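# Six arms sort coloured blocks onto matching tiles

## Task

Set every block down on a tile that matches its colour, with one full face resting on that tile and never two blocks sharing a tile; the blocks must stay there without any robot holding them, and at the end every gripper must have released and the arms must be moved away.

## Robot and tools

ROBOTS. There are six identical i2rt Big YAM arms, named arm1 to arm6. Each has six revolute joints, a two-finger gripper and a wrist camera. With joints 1 and 6 at 0 and the hand level and pointing forward, the wrist camera rides on top of the hand and looks toward the fingertips. A hand can reach roughly 1.0 m out from its joint 1 axis. Two cameras fixed in the room, room_a and room_b, look at the scene from outside the robots.

FRAMES. One shared scene frame is used, with its origin on the floor and +z pointing up. The hand point lies halfway between the two fingertips. Its z axis runs along the fingers, and its y axis is the direction in which they open and close. Each arm's foot has its own pose in this frame, which is never printed, so every arm has a different idea of forward.

JOINTS (all are absolute targets, in radians except the gripper; the number after ± is how close counts as arrived):
- joint1_rad, -2.879 to 2.879, ±0.045: turns the whole arm about its foot; positive is counter-clockwise seen from above; 0 means the arm extends the way its foot faces.
- joint2_rad, 0 to 3.141, ±0.14: shoulder; 0 has the upper arm lying back and near level, and increasing values lift it up and then forward.
- joint3_rad, 0 to 3.019, ±0.09: elbow; 0 folds the forearm onto the upper arm, and larger values open it.
- joint4_rad, -1.692 to 1.57, ±0.055: hand pitch; positive tilts the fingers up.
- joint5_rad, -1.57 to 1.57, ±0.03: sideways swing of the hand; positive goes to the arm's right.
- joint6_rad, -2.094 to 2.094, ±0.035: hand roll; positive is clockwise when viewed from behind the hand.
- gripper_m, 0 to 0.093 m, ±0.003: gap between the fingertips. Each finger pad squeezes with at most about 50 to 62 N, and some grippers manage less.
Joints move at different speeds, so the hand can sweep a wide arc between two postures; plan intermediate postures when near blocks or other arms.

execute_actions. Argument actions is a list that holds either one action object or nothing. The action object has keys arm1 to arm6; under each key sits joints, a map from joint name to its absolute target. Include only the arms and joints you want to change; any name may be omitted, but an omitted joint may still be driving toward an earlier target. Every motion in the action begins at once and may finish at different times. A single action cannot run longer than its cap; a joint that cannot arrive in time ends as time_out. An unknown key or an out-of-range value rejects the whole call and nothing moves. Optional argument cameras is a list of names from arm1_cam_wrist to arm6_cam_wrist, room_a, room_b or all; leaving it out, null or ["all"] returns every camera, [] returns none. An empty actions list simply reports state and images. The result gives each robot's state (joint_positions and more), images taken when the call ends, and a pictures line listing the camera order.

wait: seconds, 0 to 10. Commands nothing new; robots keep doing what they were doing, then the same state and images come back.

zoom_image: camera (one camera name) and region [x0, y0, x1, y1] in pixels of that camera's most recent full image, origin at top-left, at most 504 by 504 pixels. Gives a closer, sharper look.

read_manual: optional section, only "licences". Returns licence text; moves nothing.

finished_scene: scene, the integer of the current scene. Closes it for good once the robots have held the last command, and reports whether the goal was met. Replying without any tool call ends everything.

RESULT LINES. joint_status tells how each commanded motion of the last accepted action ended. off_target: stopped short and may still be pushing. contact_stop or time_out: the joint abandons the target and holds where it stopped, except that after time_out a joint may keep a target (or one a limited step away) and keep pushing; on_its_own then names it and it can move by itself if freed. To relieve that push, send the joint its reported position. on_its_own lists what this call did not command; its held at value is the target held, not the current position. "joint command not followed", usually with a cause line, means a safety check refused that arm's joint targets (the gripper part is still done); those joints read not_followed and the arm may retry them on later actions until given acceptable targets. An empty call never shows this line. A target very near the current position may not cause motion. A joint carrying a load upward may sag afterwards. If any call reports a stop, the later movement, wait and finished_scene calls in that same reply are skipped.

MOTOR HEAT. Pushing and holding loads heat motors, even while idle between replies. A MOTOR HOT line appears from 85 °C; at 100 °C the arm's motors and gripper go limp until cooled, the arm falls, and an OVER-TEMPERATURE FAULT line appears. Keys named in that call then read limit_stop_at_motor_heat; resend their targets afterwards. Some heat carries into later scenes.

AVOID. Robots do not stop on touching; they keep pressing hard. A hard squeeze between two robots fails and ends the run, and a hard hit may too; no state line reports robot-to-robot contact, and the collision check can react late and ignores fingers, gripper housings and wrist cameras. Objects touching robots are fine. Never push, knock or drop anything off the work area or onto the floor. Avoid slips, slams, drops and heavy pressing. Loose objects may occasionally get nudged by something outside your control, so check placements before finishing. The robots do not wait for one another. Fewer and shorter motions are better.

Each tool is called by a JSON object that holds its "method" and its "body".

## Session

{"method": "execute_actions", "body": {"actions": []}}

Scene clock: 0.00 s.
Motor temperatures (°C, as the motors report them): arm1=[16 15 18 16 18 18] | arm2=[17 16 16 14 16 16] | arm3=[15 15 18 15 16 18] | arm4=[17 15 17 17 16 15] | arm5=[18 16 17 16 16 15] | arm6=[16 15 18 17 14 17]
arm1.joint_positions: joint1_rad=+0.810 joint2_rad=+0.427 joint3_rad=+1.383 joint4_rad=-1.598 joint5_rad=+0.138 joint6_rad=-0.150 gripper_m=+0.095
arm1.joint_status: not commanded
arm1.hand: x=+0.1039 y=+0.4081 z=+1.2216 quat_wxyz=(-0.440, +0.047, -0.892, +0.088) (m; scene frame)
arm2.joint_positions: joint1_rad=+0.884 joint2_rad=+0.590 joint3_rad=+1.587 joint4_rad=-1.475 joint5_rad=-0.192 joint6_rad=-0.401 gripper_m=+0.095
arm2.joint_status: not commanded
arm2.hand: x=-1.3403 y=+0.0874 z=+1.3391 quat_wxyz=(-0.062, +0.837, +0.155, -0.521) (m; scene frame)
arm3.joint_positions: joint1_rad=+0.858 joint2_rad=+0.278 joint3_rad=+1.537 joint4_rad=-1.308 joint5_rad=+0.134 joint6_rad=+0.558 gripper_m=+0.094
arm3.joint_status: not commanded
arm3.hand: x=+0.8665 y=-0.4078 z=+1.3476 quat_wxyz=(-0.301, +0.381, -0.611, -0.625) (m; scene frame)
arm4.joint_positions: joint1_rad=+0.556 joint2_rad=+0.586 joint3_rad=+1.372 joint4_rad=-1.435 joint5_rad=-0.089 joint6_rad=+0.392 gripper_m=+0.095
arm4.joint_status: not commanded
arm4.hand: x=+0.5817 y=+1.6729 z=+1.2399 quat_wxyz=(-0.362, +0.147, -0.883, -0.261) (m; scene frame)
arm5.joint_positions: joint1_rad=-0.469 joint2_rad=+0.300 joint3_rad=+1.461 joint4_rad=-1.559 joint5_rad=+0.128 joint6_rad=-0.606 gripper_m=+0.094
arm5.joint_status: not commanded
arm5.hand: x=-2.0747 y=-0.5726 z=+1.1975 quat_wxyz=(-0.422, +0.819, -0.167, -0.353) (m; scene frame)
arm6.joint_positions: joint1_rad=+0.450 joint2_rad=+0.621 joint3_rad=+1.508 joint4_rad=-1.484 joint5_rad=+0.261 joint6_rad=-0.004 gripper_m=+0.094
arm6.joint_status: not commanded
arm6.hand: x=+2.0597 y=-0.7935 z=+1.2361 quat_wxyz=(-0.435, +0.493, -0.729, -0.191) (m; scene frame)
pictures: arm1_cam_wrist, arm2_cam_wrist, arm3_cam_wrist, arm4_cam_wrist, arm5_cam_wrist, arm6_cam_wrist, room_a, room_b
Images, in order (width x height): arm1_cam_wrist 504x504, arm2_cam_wrist 504x504, arm3_cam_wrist 504x504, arm4_cam_wrist 504x504, arm5_cam_wrist 504x504, arm6_cam_wrist 504x504, room_a 672x504, room_b 672x504.

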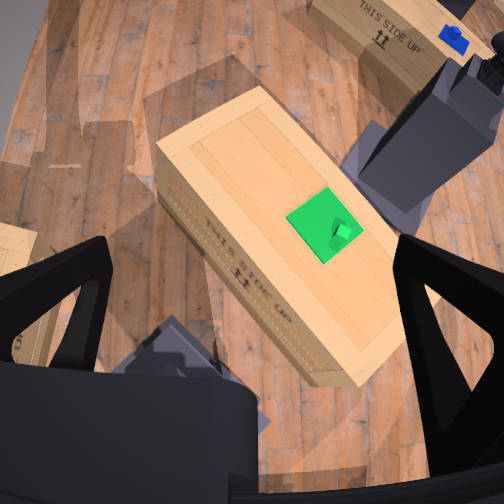

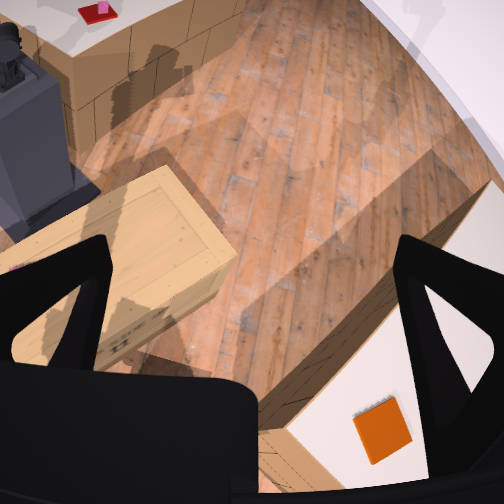

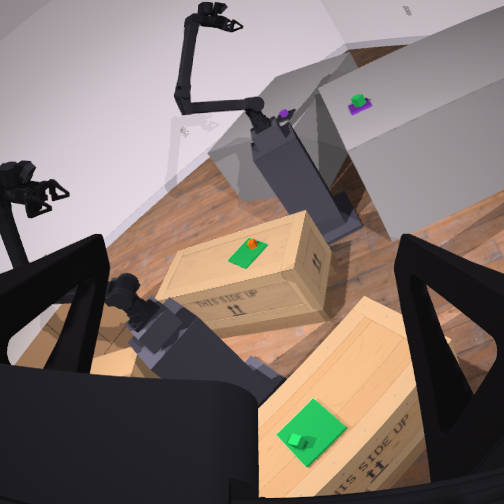

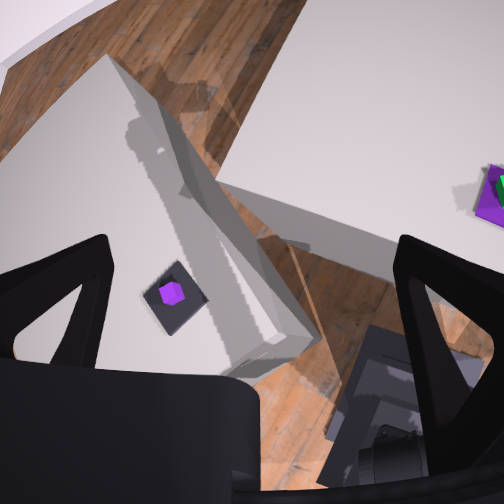

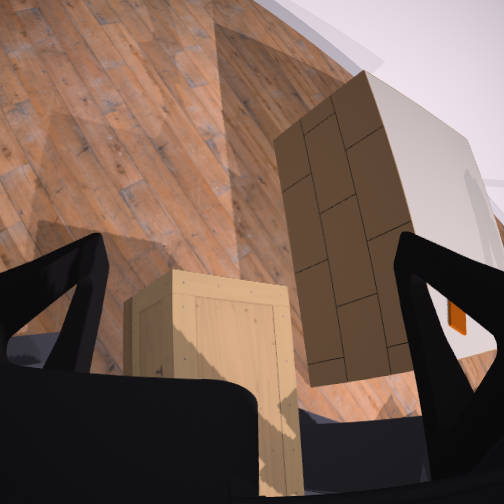

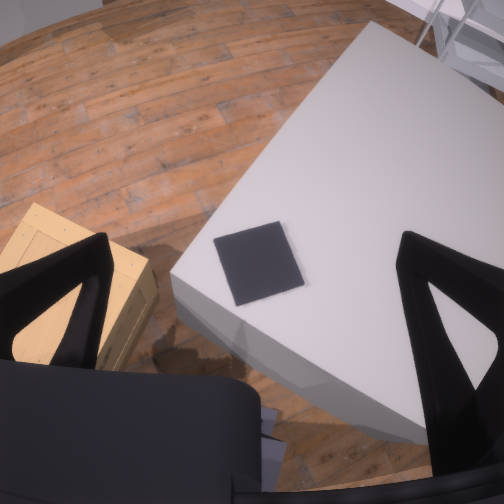

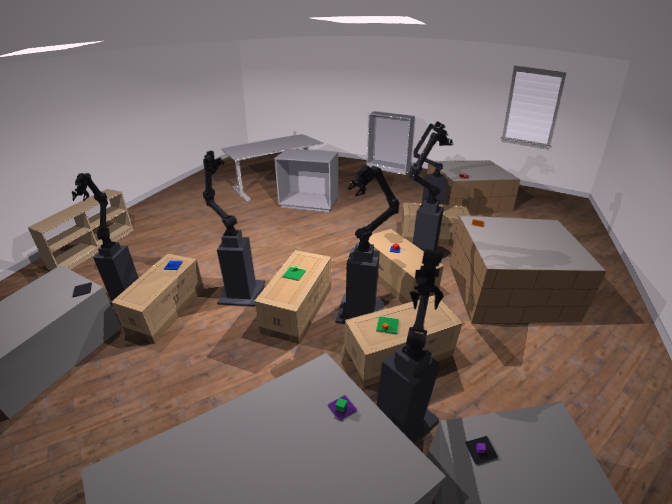

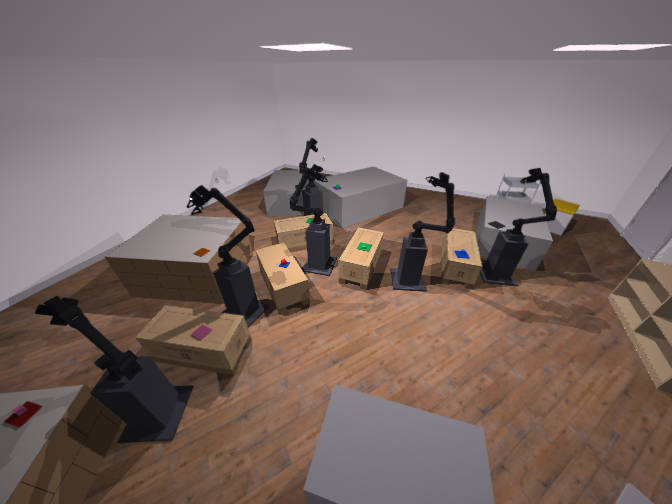

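{"method": "execute_actions", "body": {"actions": [{"arm1":{"joints":{"joint1_rad":1.97,"joint2_rad":1.4,"joint3_rad":1.3,"joint4_rad":-0.9,"joint5_rad":0,"joint6_rad":0}},"arm2":{"joints":{"joint1_rad":-1.82,"joint2_rad":1.4,"joint3_rad":1.3,"joint4_rad":-0.9,"joint5_rad":0,"joint6_rad":0}},"arm4":{"joints":{"joint1_rad":-0.3,"joint2_rad":1.4,"joint3_rad":1.3,"joint4_rad":-0.9,"joint5_rad":0,"joint6_rad":0}},"arm5":{"joints":{"joint1_rad":0.7,"joint2_rad":1.4,"joint3_rad":1.3,"joint4_rad":-0.9,"joint5_rad":0,"joint6_rad":0}}}], "cameras": ["arm1_cam_wrist","arm2_cam_wrist","arm4_cam_wrist","arm5_cam_wrist","room_a","room_b"]}}

Scene clock: 8.53 s.
Motor temperatures (°C, as the motors report them): arm1=[16 15 19 16 18 18] | arm2=[17 16 18 14 16 16] | arm3=[15 16 18 15 16 18] | arm4=[17 15 19 17 16 15] | arm5=[18 16 18 16 16 15] | arm6=[16 15 19 17 14 17]
arm1.joint_positions: joint1_rad=+1.977 joint2_rad=+1.406 joint3_rad=+1.293 joint4_rad=-0.915 joint5_rad=+0.001 joint6_rad=-0.008 gripper_m=+0.095
arm1.joint_status: all done
arm1.hand: x=+0.1785 y=+0.9254 z=+0.9701 quat_wxyz=(-0.222, +0.544, -0.795, -0.152) (m; scene frame)
arm2.joint_positions: joint1_rad=-1.818 joint2_rad=+1.403 joint3_rad=+1.290 joint4_rad=-0.905 joint5_rad=+0.000 joint6_rad=-0.010 gripper_m=+0.095
arm2.joint_status: all done
arm2.hand: x=-0.6579 y=+0.2450 z=+0.9932 quat_wxyz=(-0.269, +0.143, -0.952, -0.037) (m; scene frame)
arm3.joint_positions: joint1_rad=+0.858 joint2_rad=+0.278 joint3_rad=+1.537 joint4_rad=-1.308 joint5_rad=+0.134 joint6_rad=+0.558 gripper_m=+0.094
arm3.joint_status: not commanded
arm3.hand: x=+0.8665 y=-0.4078 z=+1.3476 quat_wxyz=(-0.301, +0.381, -0.611, -0.625) (m; scene frame)
arm4.joint_positions: joint1_rad=-0.306 joint2_rad=+1.413 joint3_rad=+1.280 joint4_rad=-0.913 joint5_rad=-0.001 joint6_rad=+0.009 gripper_m=+0.095
arm4.joint_status: all done
arm4.hand: x=+0.9503 y=+1.4327 z=+0.9732 quat_wxyz=(-0.258, -0.093, -0.961, +0.022) (m; scene frame)
arm5.joint_positions: joint1_rad=+0.703 joint2_rad=+1.395 joint3_rad=+1.295 joint4_rad=-0.916 joint5_rad=+0.000 joint6_rad=-0.013 gripper_m=+0.094
arm5.joint_status: all done
arm5.hand: x=-2.5701 y=-0.7601 z=+0.8952 quat_wxyz=(+0.034, +0.956, +0.121, -0.264) (m; scene frame)
arm6.joint_positions: joint1_rad=+0.450 joint2_rad=+0.621 joint3_rad=+1.508 joint4_rad=-1.484 joint5_rad=+0.261 joint6_rad=-0.004 gripper_m=+0.094
arm6.joint_status: not commanded
arm6.hand: x=+2.0597 y=-0.7935 z=+1.2361 quat_wxyz=(-0.435, +0.493, -0.729, -0.191) (m; scene frame)
pictures: arm1_cam_wrist, arm2_cam_wrist, arm4_cam_wrist, arm5_cam_wrist, room_a, room_b
Images, in order (width x height): arm1_cam_wrist 504x504, arm2_cam_wrist 504x504, arm4_cam_wrist 504x504, arm5_cam_wrist 504x504, room_a 672x504, room_b 672x504.

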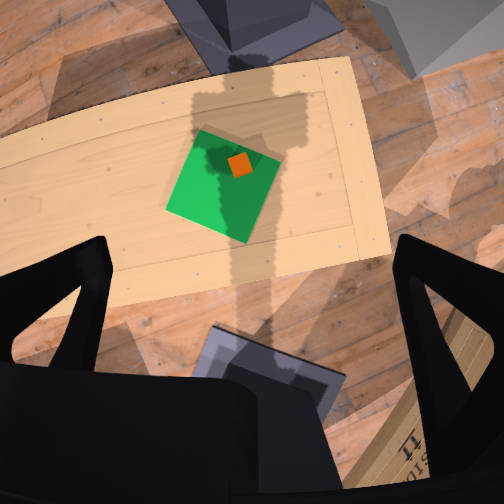

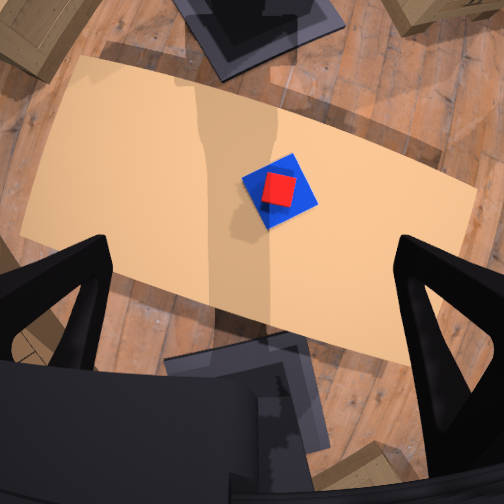

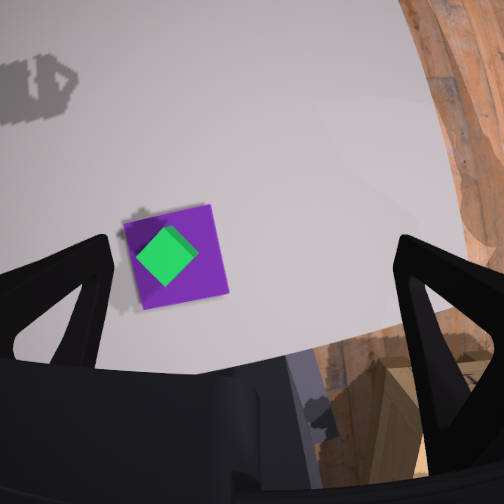

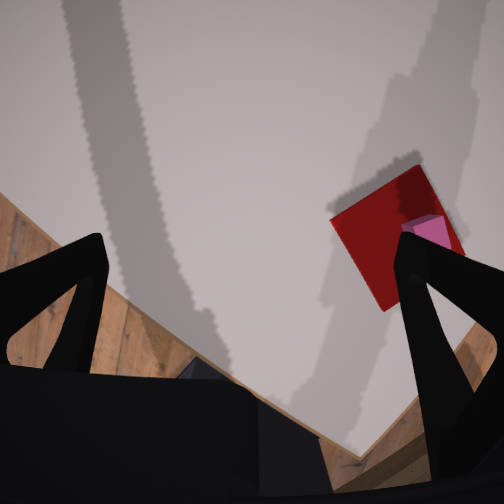

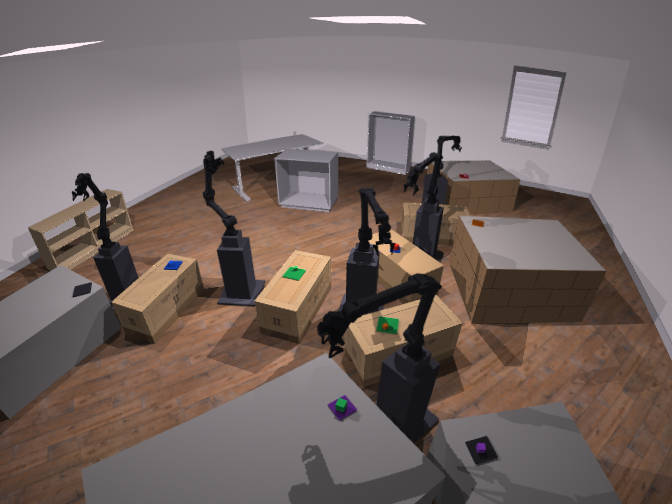

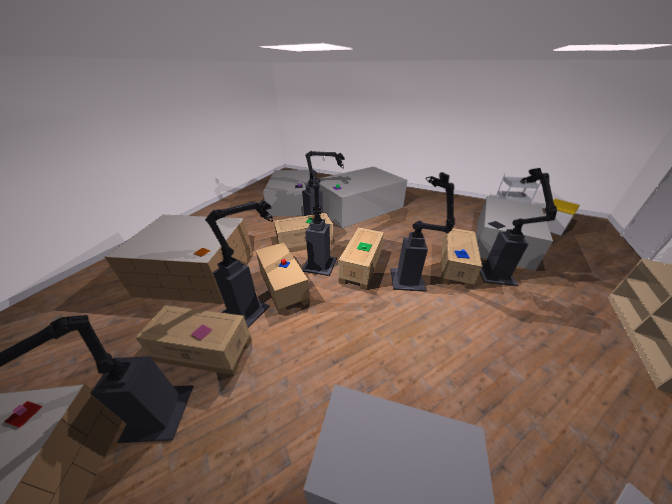

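{"method": "execute_actions", "body": {"actions": [{"arm1":{"joints":{"joint1_rad":2.01,"joint2_rad":2.232,"joint3_rad":1.593,"joint4_rad":-0.932,"joint6_rad":-0.3}},"arm2":{"joints":{"joint1_rad":-1.89,"joint2_rad":2.2,"joint3_rad":1.441,"joint4_rad":-0.812,"joint6_rad":0.07}},"arm4":{"joints":{"joint1_rad":-0.1,"joint2_rad":1.772,"joint3_rad":1.273,"joint4_rad":-1.072,"joint6_rad":-0.62}},"arm5":{"joints":{"joint1_rad":0.37,"joint2_rad":1.817,"joint3_rad":1.581,"joint4_rad":-1.335,"joint6_rad":-0.6}}}], "cameras": ["arm1_cam_wrist","arm2_cam_wrist","arm4_cam_wrist","arm5_cam_wrist","room_a","room_b"]}}

Scene clock: 14.30 s.
Motor temperatures (°C, as the motors report them): arm1=[16 16 21 16 18 18] | arm2=[17 16 19 14 16 16] | arm3=[15 16 18 15 16 18] | arm4=[17 15 20 17 16 15] | arm5=[18 17 20 16 16 15] | arm6=[16 15 20 17 14 17]
arm1.joint_positions: joint1_rad=+2.001 joint2_rad=+2.227 joint3_rad=+1.575 joint4_rad=-0.928 joint5_rad=+0.001 joint6_rad=-0.291 gripper_m=+0.095
arm1.joint_status: all done
arm1.hand: x=+0.1908 y=+1.0016 z=+0.6202 quat_wxyz=(+0.004, +0.685, -0.729, +0.000) (m; scene frame)
arm2.joint_positions: joint1_rad=-1.886 joint2_rad=+2.192 joint3_rad=+1.421 joint4_rad=-0.811 joint5_rad=+0.000 joint6_rad=+0.059 gripper_m=+0.095
arm2.joint_status: all done
arm2.hand: x=-0.6161 y=+0.2170 z=+0.6173 quat_wxyz=(+0.006, +0.081, -0.997, +0.002) (m; scene frame)
arm3.joint_positions: joint1_rad=+0.858 joint2_rad=+0.278 joint3_rad=+1.537 joint4_rad=-1.308 joint5_rad=+0.134 joint6_rad=+0.558 gripper_m=+0.094
arm3.joint_status: not commanded
arm3.hand: x=+0.8665 y=-0.4078 z=+1.3476 quat_wxyz=(-0.301, +0.381, -0.611, -0.625) (m; scene frame)
arm4.joint_positions: joint1_rad=-0.091 joint2_rad=+1.790 joint3_rad=+1.250 joint4_rad=-1.068 joint5_rad=-0.001 joint6_rad=-0.611 gripper_m=+0.095
arm4.joint_status: all done
arm4.hand: x=+0.9168 y=+1.5449 z=+0.7650 quat_wxyz=(+0.017, +0.315, -0.949, -0.006) (m; scene frame)
arm5.joint_positions: joint1_rad=+0.359 joint2_rad=+1.825 joint3_rad=+1.539 joint4_rad=-1.324 joint5_rad=+0.001 joint6_rad=-0.587 gripper_m=+0.094
arm5.joint_status: all done
arm5.hand: x=-2.5877 y=-0.5781 z=+0.7527 quat_wxyz=(+0.010, +0.970, +0.239, +0.026) (m; scene frame)
arm6.joint_positions: joint1_rad=+0.450 joint2_rad=+0.621 joint3_rad=+1.508 joint4_rad=-1.484 joint5_rad=+0.261 joint6_rad=-0.004 gripper_m=+0.094
arm6.joint_status: not commanded
arm6.hand: x=+2.0597 y=-0.7935 z=+1.2361 quat_wxyz=(-0.435, +0.493, -0.729, -0.191) (m; scene frame)
pictures: arm1_cam_wrist, arm2_cam_wrist, arm4_cam_wrist, arm5_cam_wrist, room_a, room_b
Images, in order (width x height): arm1_cam_wrist 504x504, arm2_cam_wrist 504x504, arm4_cam_wrist 504x504, arm5_cam_wrist 504x504, room_a 672x504, room_b 672x504.

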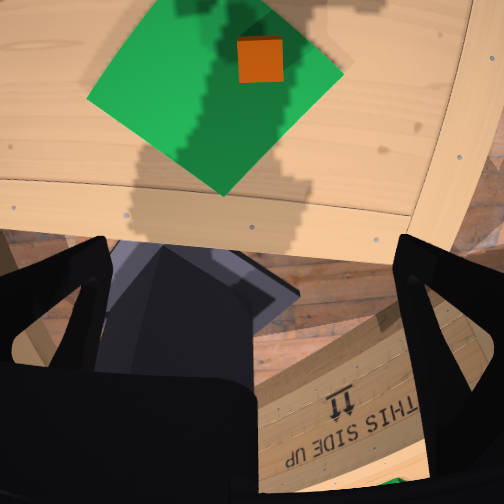

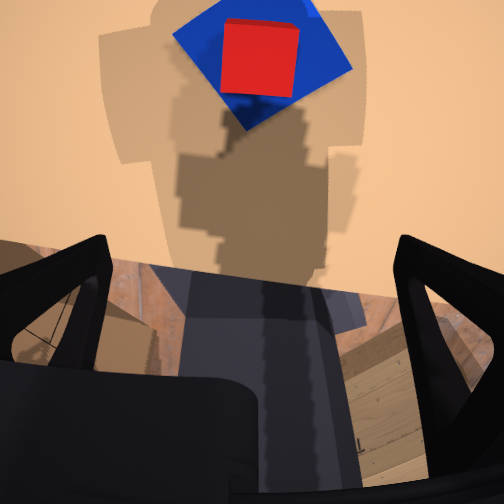

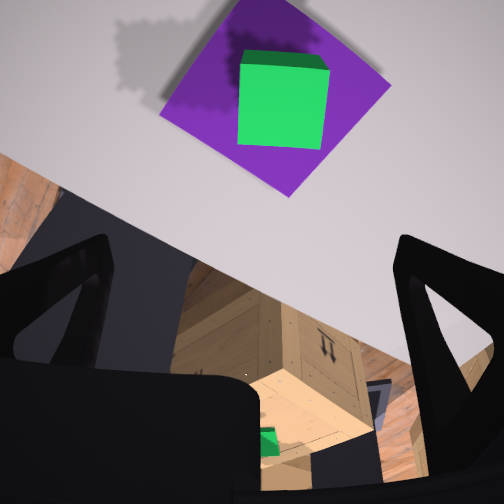

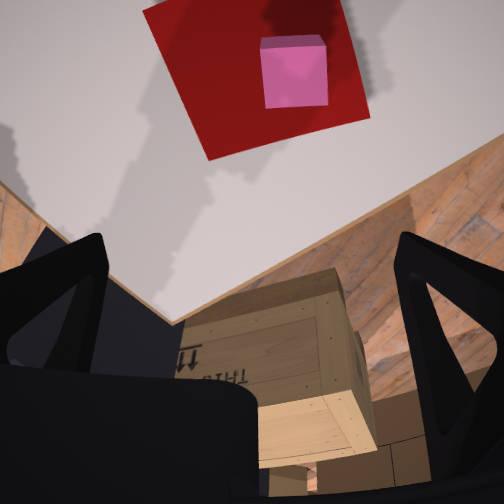

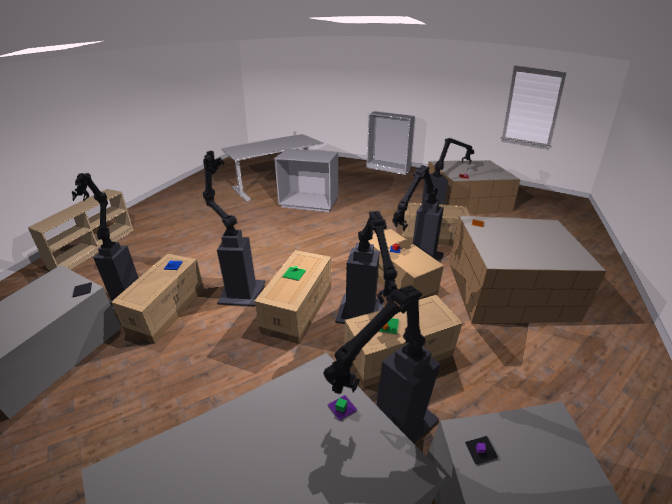

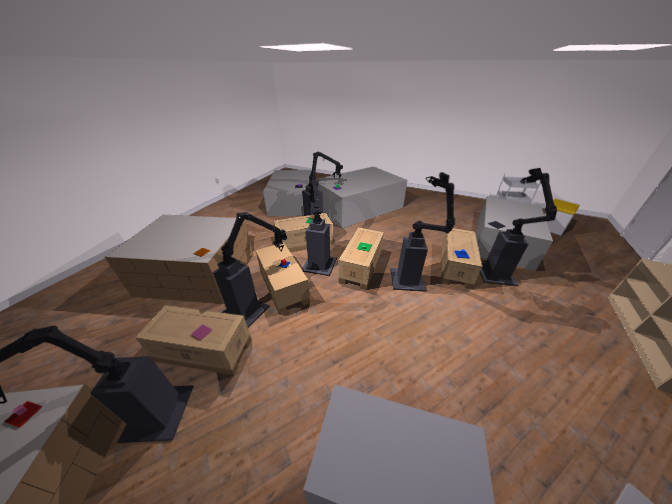

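{"method": "execute_actions", "body": {"actions": [{"arm1":{"joints":{"joint2_rad":2.571,"joint3_rad":1.815,"joint4_rad":-0.795}},"arm2":{"joints":{"joint1_rad":-1.905,"joint2_rad":2.436,"joint3_rad":1.633,"joint4_rad":-0.748,"joint6_rad":0.12}},"arm4":{"joints":{"joint2_rad":1.9,"joint3_rad":1.29,"joint4_rad":-0.927,"joint6_rad":-0.57}},"arm5":{"joints":{"joint2_rad":1.95,"joint3_rad":1.6,"joint4_rad":-1.186,"joint6_rad":-0.65}}}], "cameras": ["arm1_cam_wrist","arm2_cam_wrist","arm4_cam_wrist","arm5_cam_wrist"]}}

Scene clock: 21.00 s.
Motor temperatures (°C, as the motors report them): arm1=[16 17 21 16 18 18] | arm2=[17 18 20 14 16 16] | arm3=[15 16 19 16 16 18] | arm4=[17 16 21 17 16 15] | arm5=[18 17 21 16 16 15] | arm6=[16 15 20 17 14 17]
arm1.joint_positions: joint1_rad=+2.001 joint2_rad=+2.575 joint3_rad=+1.792 joint4_rad=-0.797 joint5_rad=+0.001 joint6_rad=-0.292 gripper_m=+0.095
arm1.joint_status: all done
arm1.hand: x=+0.2033 y=+1.0378 z=+0.4698 quat_wxyz=(+0.004, +0.685, -0.729, +0.000) (m; scene frame)
arm2.joint_positions: joint1_rad=-1.887 joint2_rad=+2.431 joint3_rad=+1.614 joint4_rad=-0.749 joint5_rad=+0.000 joint6_rad=+0.109 gripper_m=+0.095
arm2.joint_status: all done
arm2.hand: x=-0.5704 y=+0.2262 z=+0.5317 quat_wxyz=(-0.001, +0.055, -0.998, +0.001) (m; scene frame)
arm3.joint_positions: joint1_rad=+0.858 joint2_rad=+0.278 joint3_rad=+1.537 joint4_rad=-1.308 joint5_rad=+0.134 joint6_rad=+0.558 gripper_m=+0.094
arm3.joint_status: not commanded
arm3.hand: x=+0.8665 y=-0.4078 z=+1.3476 quat_wxyz=(-0.301, +0.381, -0.611, -0.625) (m; scene frame)
arm4.joint_positions: joint1_rad=-0.091 joint2_rad=+1.909 joint3_rad=+1.257 joint4_rad=-0.935 joint5_rad=-0.001 joint6_rad=-0.579 gripper_m=+0.095
arm4.joint_status: all done
arm4.hand: x=+0.9390 y=+1.5456 z=+0.7088 quat_wxyz=(+0.008, +0.300, -0.954, -0.002) (m; scene frame)
arm5.joint_positions: joint1_rad=+0.359 joint2_rad=+1.944 joint3_rad=+1.567 joint4_rad=-1.197 joint5_rad=+0.001 joint6_rad=-0.637 gripper_m=+0.094
arm5.joint_status: all done
arm5.hand: x=-2.6243 y=-0.5745 z=+0.6975 quat_wxyz=(+0.005, +0.965, +0.264, +0.009) (m; scene frame)
arm6.joint_positions: joint1_rad=+0.450 joint2_rad=+0.621 joint3_rad=+1.508 joint4_rad=-1.484 joint5_rad=+0.261 joint6_rad=-0.004 gripper_m=+0.094
arm6.joint_status: not commanded
arm6.hand: x=+2.0597 y=-0.7935 z=+1.2361 quat_wxyz=(-0.435, +0.493, -0.729, -0.191) (m; scene frame)
pictures: arm1_cam_wrist, arm2_cam_wrist, arm4_cam_wrist, arm5_cam_wrist
Images, in order (width x height): arm1_cam_wrist 504x504, arm2_cam_wrist 504x504, arm4_cam_wrist 504x504, arm5_cam_wrist 504x504.

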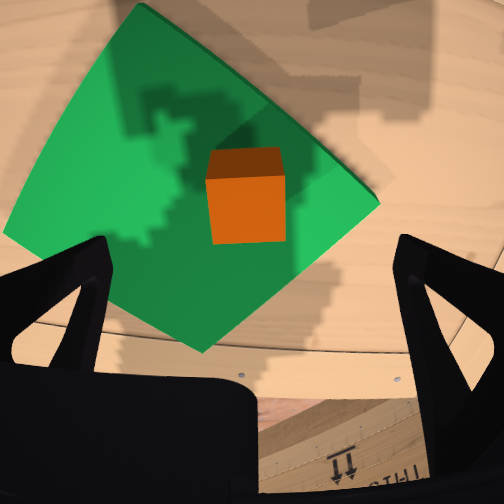

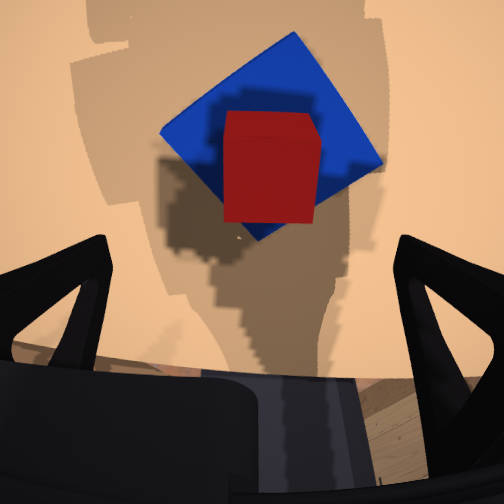

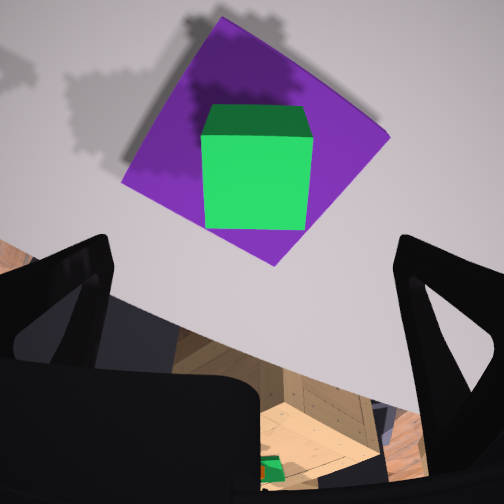

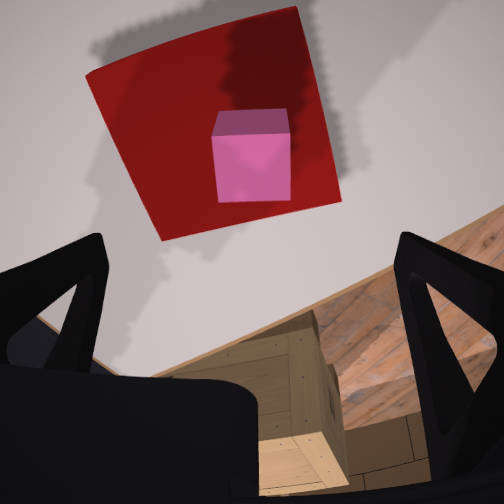

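{"method": "execute_actions", "body": {"actions": [{"arm1":{"joints":{"joint2_rad":2.655,"joint3_rad":1.823,"joint4_rad":-0.715}},"arm2":{"joints":{"joint1_rad":-1.925,"joint2_rad":2.59,"joint3_rad":1.644,"joint4_rad":-0.609}},"arm4":{"joints":{"joint2_rad":2.015,"joint3_rad":1.21,"joint4_rad":-0.735}},"arm5":{"joints":{"joint2_rad":2.014,"joint3_rad":1.42,"joint4_rad":-0.945}}}], "cameras": ["arm1_cam_wrist","arm2_cam_wrist","arm4_cam_wrist","arm5_cam_wrist"]}}

Scene clock: 26.77 s.
Motor temperatures (°C, as the motors report them): arm1=[16 17 22 16 18 18] | arm2=[17 18 20 14 16 16] | arm3=[15 16 19 16 16 18] | arm4=[17 17 21 17 16 15] | arm5=[18 18 22 16 16 15] | arm6=[16 15 21 17 14 17]
arm1.joint_positions: joint1_rad=+2.001 joint2_rad=+2.653 joint3_rad=+1.797 joint4_rad=-0.725 joint5_rad=+0.001 joint6_rad=-0.292 gripper_m=+0.095
arm1.joint_status: all done
arm1.hand: x=+0.1996 y=+1.0284 z=+0.4224 quat_wxyz=(+0.005, +0.685, -0.729, +0.000) (m; scene frame)
arm2.joint_positions: joint1_rad=-1.915 joint2_rad=+2.588 joint3_rad=+1.633 joint4_rad=-0.618 joint5_rad=+0.000 joint6_rad=+0.109 gripper_m=+0.095
arm2.joint_status: all done
arm2.hand: x=-0.5827 y=+0.2064 z=+0.4444 quat_wxyz=(+0.002, +0.042, -0.999, +0.001) (m; scene frame)
arm3.joint_positions: joint1_rad=+0.858 joint2_rad=+0.278 joint3_rad=+1.537 joint4_rad=-1.308 joint5_rad=+0.134 joint6_rad=+0.558 gripper_m=+0.094
arm3.joint_status: not commanded
arm3.hand: x=+0.8665 y=-0.4078 z=+1.3476 quat_wxyz=(-0.301, +0.381, -0.611, -0.625) (m; scene frame)
arm4.joint_positions: joint1_rad=-0.091 joint2_rad=+2.027 joint3_rad=+1.197 joint4_rad=-0.743 joint5_rad=-0.001 joint6_rad=-0.579 gripper_m=+0.095
arm4.joint_status: all done
arm4.hand: x=+0.9344 y=+1.5454 z=+0.6340 quat_wxyz=(+0.001, +0.300, -0.954, -0.001) (m; scene frame)
arm5.joint_positions: joint1_rad=+0.359 joint2_rad=+2.007 joint3_rad=+1.414 joint4_rad=-0.956 joint5_rad=+0.001 joint6_rad=-0.637 gripper_m=+0.094
arm5.joint_status: all done
arm5.hand: x=-2.6111 y=-0.5761 z=+0.6113 quat_wxyz=(+0.000, +0.965, +0.264, -0.003) (m; scene frame)
arm6.joint_positions: joint1_rad=+0.450 joint2_rad=+0.621 joint3_rad=+1.508 joint4_rad=-1.484 joint5_rad=+0.261 joint6_rad=-0.004 gripper_m=+0.094
arm6.joint_status: not commanded
arm6.hand: x=+2.0597 y=-0.7935 z=+1.2361 quat_wxyz=(-0.435, +0.493, -0.729, -0.191) (m; scene frame)
pictures: arm1_cam_wrist, arm2_cam_wrist, arm4_cam_wrist, arm5_cam_wrist
Images, in order (width x height): arm1_cam_wrist 504x504, arm2_cam_wrist 504x504, arm4_cam_wrist 504x504, arm5_cam_wrist 504x504.

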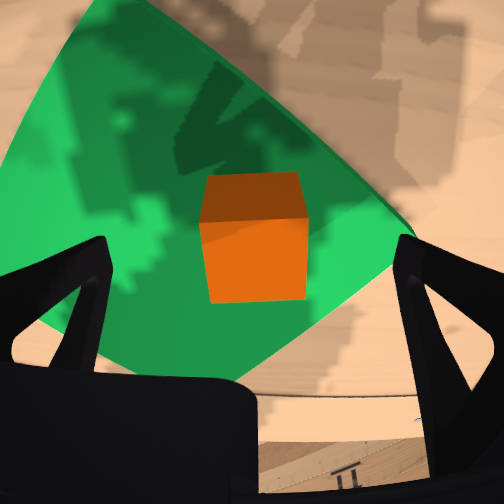

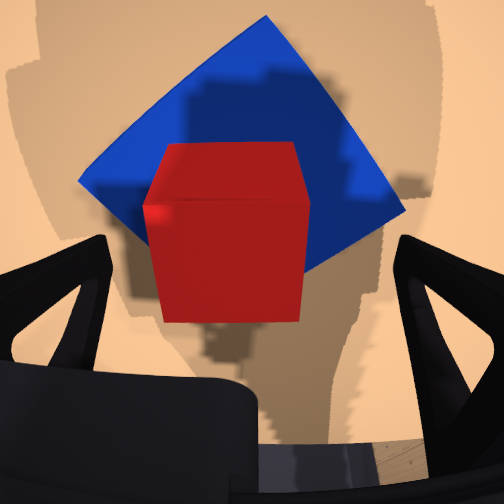

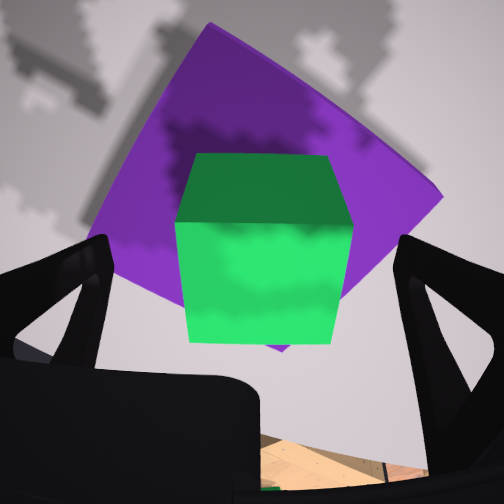

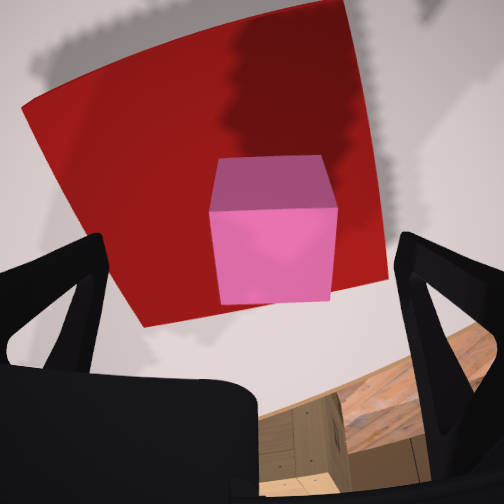

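{"method": "execute_actions", "body": {"actions": [{"arm1":{"joints":{"gripper_m":0.0}},"arm2":{"joints":{"gripper_m":0.0}},"arm4":{"joints":{"gripper_m":0.0}},"arm5":{"joints":{"gripper_m":0.0}}}], "cameras": ["arm1_cam_wrist","arm2_cam_wrist","arm4_cam_wrist","arm5_cam_wrist"]}}

Scene clock: 29.50 s.
Motor temperatures (°C, as the motors report them): arm1=[16 18 22 16 18 18] | arm2=[17 19 20 14 16 16] | arm3=[15 16 19 16 16 18] | arm4=[17 17 21 17 16 15] | arm5=[18 18 21 16 16 15] | arm6=[16 15 21 17 14 17]
arm1.joint_positions: joint1_rad=+2.001 joint2_rad=+2.653 joint3_rad=+1.797 joint4_rad=-0.725 joint5_rad=+0.001 joint6_rad=-0.292 gripper_m=+0.030
arm1.joint_status: gripper_m off_target (ended at +0.030, target +0.000)
arm1.hand: x=+0.1996 y=+1.0284 z=+0.4224 quat_wxyz=(+0.005, +0.685, -0.728, +0.000) (m; scene frame)
arm2.joint_positions: joint1_rad=-1.915 joint2_rad=+2.588 joint3_rad=+1.633 joint4_rad=-0.617 joint5_rad=-0.001 joint6_rad=+0.110 gripper_m=+0.046
arm2.joint_status: gripper_m off_target (ended at +0.046, target +0.000)
arm2.hand: x=-0.5825 y=+0.2067 z=+0.4444 quat_wxyz=(+0.002, +0.041, -0.999, +0.001) (m; scene frame)
arm3.joint_positions: joint1_rad=+0.858 joint2_rad=+0.278 joint3_rad=+1.537 joint4_rad=-1.308 joint5_rad=+0.134 joint6_rad=+0.558 gripper_m=+0.094
arm3.joint_status: not commanded
arm3.hand: x=+0.8665 y=-0.4078 z=+1.3476 quat_wxyz=(-0.301, +0.381, -0.611, -0.625) (m; scene frame)
arm4.joint_positions: joint1_rad=-0.091 joint2_rad=+2.027 joint3_rad=+1.197 joint4_rad=-0.743 joint5_rad=-0.001 joint6_rad=-0.578 gripper_m=+0.047
arm4.joint_status: gripper_m off_target (ended at +0.047, target +0.000)
arm4.hand: x=+0.9346 y=+1.5454 z=+0.6340 quat_wxyz=(+0.001, +0.300, -0.954, -0.001) (m; scene frame)
arm5.joint_positions: joint1_rad=+0.359 joint2_rad=+2.007 joint3_rad=+1.414 joint4_rad=-0.955 joint5_rad=+0.002 joint6_rad=-0.638 gripper_m=+0.000
arm5.joint_status: all done
arm5.hand: x=-2.6112 y=-0.5760 z=+0.6113 quat_wxyz=(+0.000, +0.965, +0.264, -0.003) (m; scene frame)
arm6.joint_positions: joint1_rad=+0.450 joint2_rad=+0.621 joint3_rad=+1.508 joint4_rad=-1.484 joint5_rad=+0.261 joint6_rad=-0.004 gripper_m=+0.094
arm6.joint_status: not commanded
arm6.hand: x=+2.0597 y=-0.7935 z=+1.2361 quat_wxyz=(-0.435, +0.493, -0.729, -0.191) (m; scene frame)
pictures: arm1_cam_wrist, arm2_cam_wrist, arm4_cam_wrist, arm5_cam_wrist
Images, in order (width x height): arm1_cam_wrist 504x504, arm2_cam_wrist 504x504, arm4_cam_wrist 504x504, arm5_cam_wrist 504x504.

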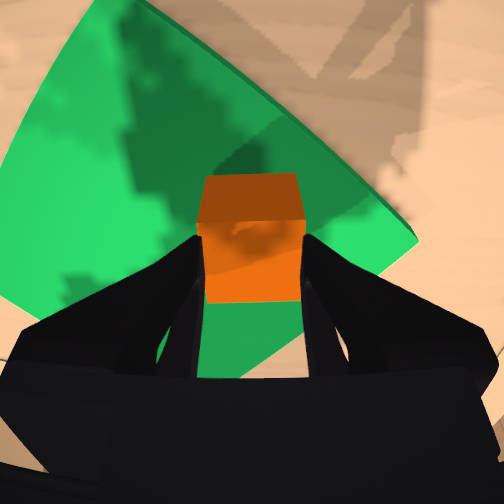

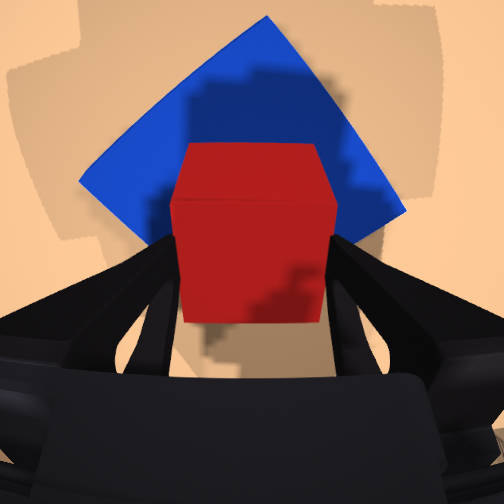

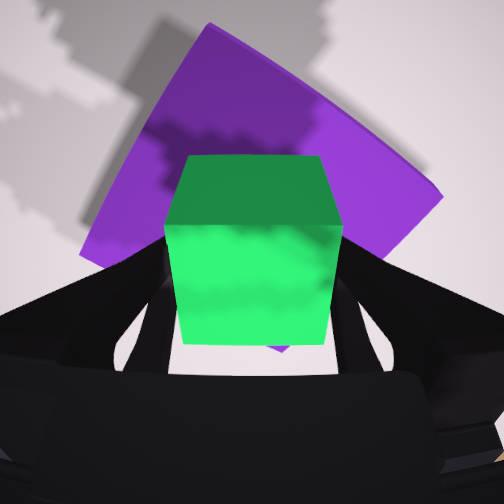

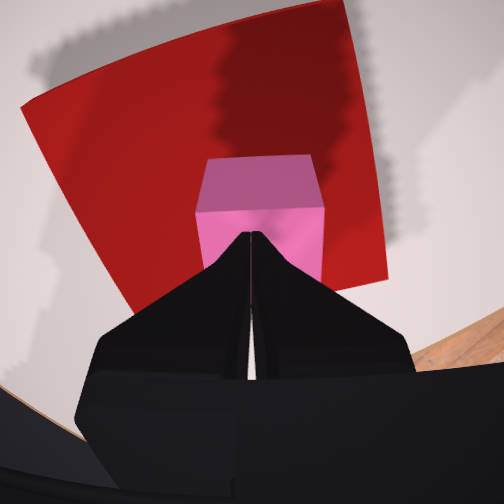

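{"method": "execute_actions", "body": {"actions": [{"arm1":{"joints":{"gripper_m":0.07}},"arm2":{"joints":{"gripper_m":0.08}},"arm4":{"joints":{"joint2_rad":1.7,"joint3_rad":1.27,"joint4_rad":-1.12}},"arm5":{"joints":{"gripper_m":0.08}}}], "cameras": []}}

{"method": "execute_actions", "body": {"actions": [{"arm1":{"joints":{"joint2_rad":2.68,"joint4_rad":-0.685}},"arm2":{"joints":{"joint2_rad":2.625,"joint4_rad":-0.575}},"arm4":{"joints":{"joint1_rad":-1.3}},"arm5":{"joints":{"joint2_rad":2.045,"joint3_rad":1.395,"joint4_rad":-0.91}}}], "cameras": ["arm1_cam_wrist","arm2_cam_wrist","arm5_cam_wrist"]}}

Scene clock: 32.47 s.
Motor temperatures (°C, as the motors report them): arm1=[16 18 22 16 18 18] | arm2=[17 19 20 14 16 16] | arm3=[15 16 19 16 16 18] | arm4=[17 17 21 17 16 15] | arm5=[18 18 21 16 16 15] | arm6=[16 15 21 17 14 17]
arm1.joint_positions: joint1_rad=+2.001 joint2_rad=+2.653 joint3_rad=+1.797 joint4_rad=-0.725 joint5_rad=+0.001 joint6_rad=-0.292 gripper_m=+0.070
arm1.joint_status: all done
arm1.hand: x=+0.1996 y=+1.0284 z=+0.4224 quat_wxyz=(+0.005, +0.685, -0.728, +0.000) (m; scene frame)
arm2.joint_positions: joint1_rad=-1.915 joint2_rad=+2.588 joint3_rad=+1.633 joint4_rad=-0.617 joint5_rad=-0.001 joint6_rad=+0.110 gripper_m=+0.080
arm2.joint_status: all done
arm2.hand: x=-0.5825 y=+0.2067 z=+0.4444 quat_wxyz=(+0.002, +0.041, -0.999, +0.001) (m; scene frame)
arm3.joint_positions: joint1_rad=+0.858 joint2_rad=+0.278 joint3_rad=+1.537 joint4_rad=-1.308 joint5_rad=+0.134 joint6_rad=+0.558 gripper_m=+0.094
arm3.joint_status: not commanded
arm3.hand: x=+0.8665 y=-0.4078 z=+1.3476 quat_wxyz=(-0.301, +0.381, -0.611, -0.625) (m; scene frame)
arm4.joint_positions: joint1_rad=-0.091 joint2_rad=+1.696 joint3_rad=+1.245 joint4_rad=-1.113 joint5_rad=-0.001 joint6_rad=-0.578 gripper_m=+0.047
arm4.joint_status: all done
arm4.hand: x=+0.9098 y=+1.5447 z=+0.8067 quat_wxyz=(-0.003, +0.300, -0.954, +0.001) (m; scene frame)
arm5.joint_positions: joint1_rad=+0.359 joint2_rad=+2.007 joint3_rad=+1.414 joint4_rad=-0.955 joint5_rad=+0.002 joint6_rad=-0.638 gripper_m=+0.080
arm5.joint_status: all done
arm5.hand: x=-2.6112 y=-0.5760 z=+0.6113 quat_wxyz=(+0.000, +0.965, +0.264, -0.003) (m; scene frame)
arm6.joint_positions: joint1_rad=+0.450 joint2_rad=+0.621 joint3_rad=+1.508 joint4_rad=-1.484 joint5_rad=+0.261 joint6_rad=-0.004 gripper_m=+0.094
arm6.joint_status: not commanded
arm6.hand: x=+2.0597 y=-0.7935 z=+1.2361 quat_wxyz=(-0.435, +0.493, -0.729, -0.191) (m; scene frame)
pictures: none
No camera images: the call's "cameras" was empty. Leave "cameras" out to get every camera's image.

Scene clock: 34.10 s.
Motor temperatures (°C, as the motors report them): arm1=[16 18 22 16 18 18] | arm2=[17 19 19 14 16 16] | arm3=[15 16 19 16 16 18] | arm4=[17 17 21 17 16 15] | arm5=[18 18 21 16 16 15] | arm6=[16 15 21 17 14 17]
arm1.joint_positions: joint1_rad=+2.001 joint2_rad=+2.658 joint3_rad=+1.797 joint4_rad=-0.696 joint5_rad=+0.001 joint6_rad=-0.292 gripper_m=+0.070
arm1.joint_status: all done
arm1.hand: x=+0.2014 y=+1.0332 z=+0.4196 quat_wxyz=(-0.006, +0.685, -0.728, -0.005) (m; scene frame)
arm2.joint_positions: joint1_rad=-1.915 joint2_rad=+2.588 joint3_rad=+1.633 joint4_rad=-0.585 joint5_rad=-0.001 joint6_rad=+0.110 gripper_m=+0.080
arm2.joint_status: all done
arm2.hand: x=-0.5750 y=+0.2081 z=+0.4443 quat_wxyz=(-0.014, +0.041, -0.999, -0.002) (m; scene frame)
arm3.joint_positions: joint1_rad=+0.858 joint2_rad=+0.278 joint3_rad=+1.537 joint4_rad=-1.308 joint5_rad=+0.134 joint6_rad=+0.558 gripper_m=+0.094
arm3.joint_status: not commanded
arm3.hand: x=+0.8665 y=-0.4078 z=+1.3476 quat_wxyz=(-0.301, +0.381, -0.611, -0.625) (m; scene frame)
arm4.joint_positions: joint1_rad=-1.305 joint2_rad=+1.698 joint3_rad=+1.245 joint4_rad=-1.113 joint5_rad=+0.001 joint6_rad=-0.577 gripper_m=+0.047
arm4.joint_status: all done
arm4.hand: x=+0.6101 y=+1.0837 z=+0.8062 quat_wxyz=(-0.001, -0.298, -0.955, +0.003) (m; scene frame)
arm5.joint_positions: joint1_rad=+0.359 joint2_rad=+2.015 joint3_rad=+1.401 joint4_rad=-0.922 joint5_rad=+0.002 joint6_rad=-0.638 gripper_m=+0.080
arm5.joint_status: all done
arm5.hand: x=-2.6122 y=-0.5759 z=+0.6032 quat_wxyz=(-0.003, +0.964, +0.264, -0.009) (m; scene frame)
arm6.joint_positions: joint1_rad=+0.450 joint2_rad=+0.621 joint3_rad=+1.508 joint4_rad=-1.484 joint5_rad=+0.261 joint6_rad=-0.004 gripper_m=+0.094
arm6.joint_status: not commanded
arm6.hand: x=+2.0597 y=-0.7935 z=+1.2361 quat_wxyz=(-0.435, +0.493, -0.729, -0.191) (m; scene frame)
pictures: arm1_cam_wrist, arm2_cam_wrist, arm5_cam_wrist
Images, in order (width x height): arm1_cam_wrist 504x504, arm2_cam_wrist 504x504, arm5_cam_wrist 504x504.

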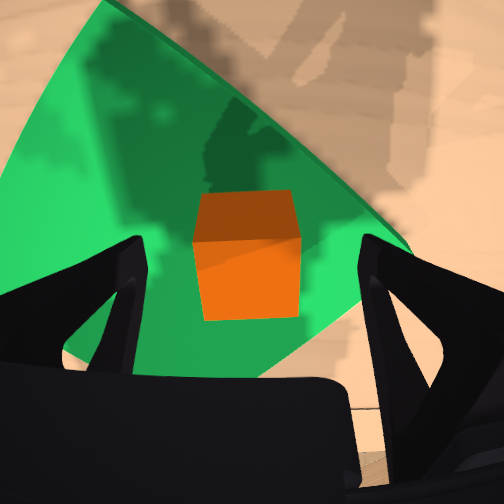

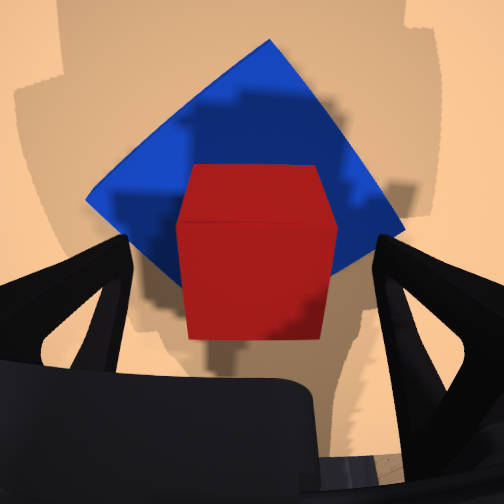

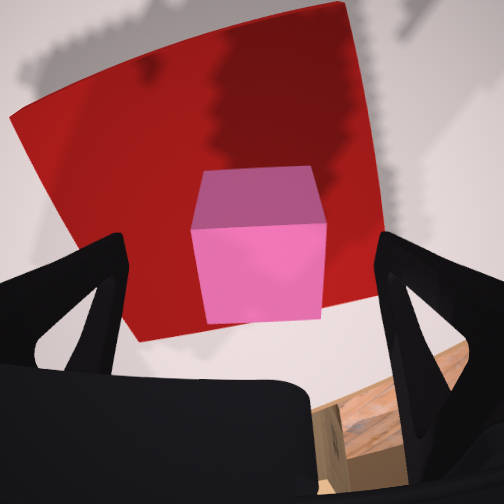

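{"method": "execute_actions", "body": {"actions": [{"arm1":{"joints":{"joint2_rad":2.705,"joint4_rad":-0.72}},"arm2":{"joints":{"joint2_rad":2.655}},"arm5":{"joints":{"joint2_rad":2.065,"joint3_rad":1.38}}}], "cameras": ["arm1_cam_wrist","arm2_cam_wrist","arm5_cam_wrist"]}}

Scene clock: 35.77 s.
Motor temperatures (°C, as the motors report them): arm1=[16 18 22 16 18 18] | arm2=[17 19 19 14 16 16] | arm3=[15 16 19 16 16 18] | arm4=[17 17 21 17 16 15] | arm5=[18 18 21 16 16 15] | arm6=[16 15 21 17 14 17]
arm1.joint_positions: joint1_rad=+2.001 joint2_rad=+2.693 joint3_rad=+1.797 joint4_rad=-0.712 joint5_rad=+0.001 joint6_rad=-0.292 gripper_m=+0.070
arm1.joint_status: all done
arm1.hand: x=+0.1948 y=+1.0155 z=+0.3982 quat_wxyz=(+0.016, +0.685, -0.728, +0.006) (m; scene frame)
arm2.joint_positions: joint1_rad=-1.915 joint2_rad=+2.629 joint3_rad=+1.633 joint4_rad=-0.583 joint5_rad=-0.001 joint6_rad=+0.110 gripper_m=+0.080
arm2.joint_status: all done
arm2.hand: x=-0.5916 y=+0.2049 z=+0.4210 quat_wxyz=(+0.005, +0.041, -0.999, +0.001) (m; scene frame)
arm3.joint_positions: joint1_rad=+0.858 joint2_rad=+0.278 joint3_rad=+1.537 joint4_rad=-1.308 joint5_rad=+0.134 joint6_rad=+0.558 gripper_m=+0.094
arm3.joint_status: not commanded
arm3.hand: x=+0.8665 y=-0.4078 z=+1.3476 quat_wxyz=(-0.301, +0.381, -0.611, -0.625) (m; scene frame)
arm4.joint_positions: joint1_rad=-1.305 joint2_rad=+1.698 joint3_rad=+1.245 joint4_rad=-1.113 joint5_rad=+0.001 joint6_rad=-0.577 gripper_m=+0.047
arm4.joint_status: not commanded
arm4.hand: x=+0.6101 y=+1.0837 z=+0.8062 quat_wxyz=(-0.001, -0.298, -0.955, +0.003) (m; scene frame)
arm5.joint_positions: joint1_rad=+0.359 joint2_rad=+2.039 joint3_rad=+1.384 joint4_rad=-0.920 joint5_rad=+0.002 joint6_rad=-0.638 gripper_m=+0.080
arm5.joint_status: all done
arm5.hand: x=-2.6001 y=-0.5772 z=+0.5848 quat_wxyz=(+0.005, +0.964, +0.264, +0.010) (m; scene frame)
arm6.joint_positions: joint1_rad=+0.450 joint2_rad=+0.621 joint3_rad=+1.508 joint4_rad=-1.484 joint5_rad=+0.261 joint6_rad=-0.004 gripper_m=+0.094
arm6.joint_status: not commanded
arm6.hand: x=+2.0597 y=-0.7935 z=+1.2361 quat_wxyz=(-0.435, +0.493, -0.729, -0.191) (m; scene frame)
pictures: arm1_cam_wrist, arm2_cam_wrist, arm5_cam_wrist
Images, in order (width x height): arm1_cam_wrist 504x504, arm2_cam_wrist 504x504, arm5_cam_wrist 504x504.

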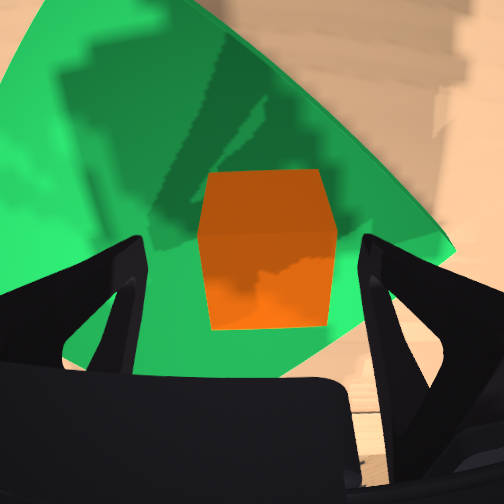

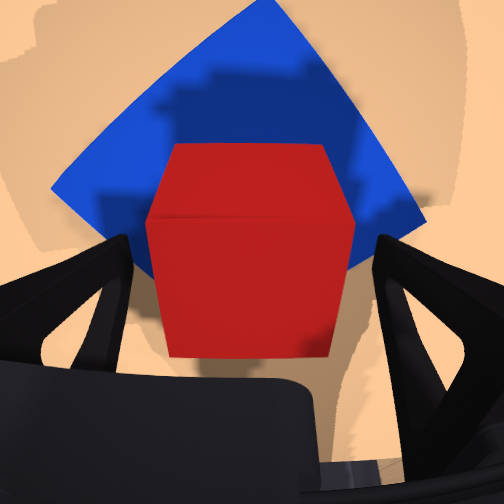

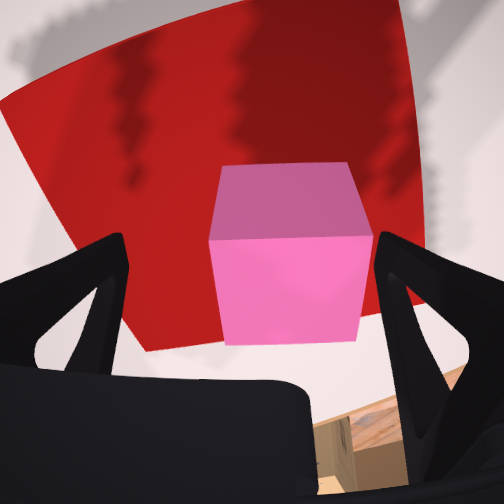

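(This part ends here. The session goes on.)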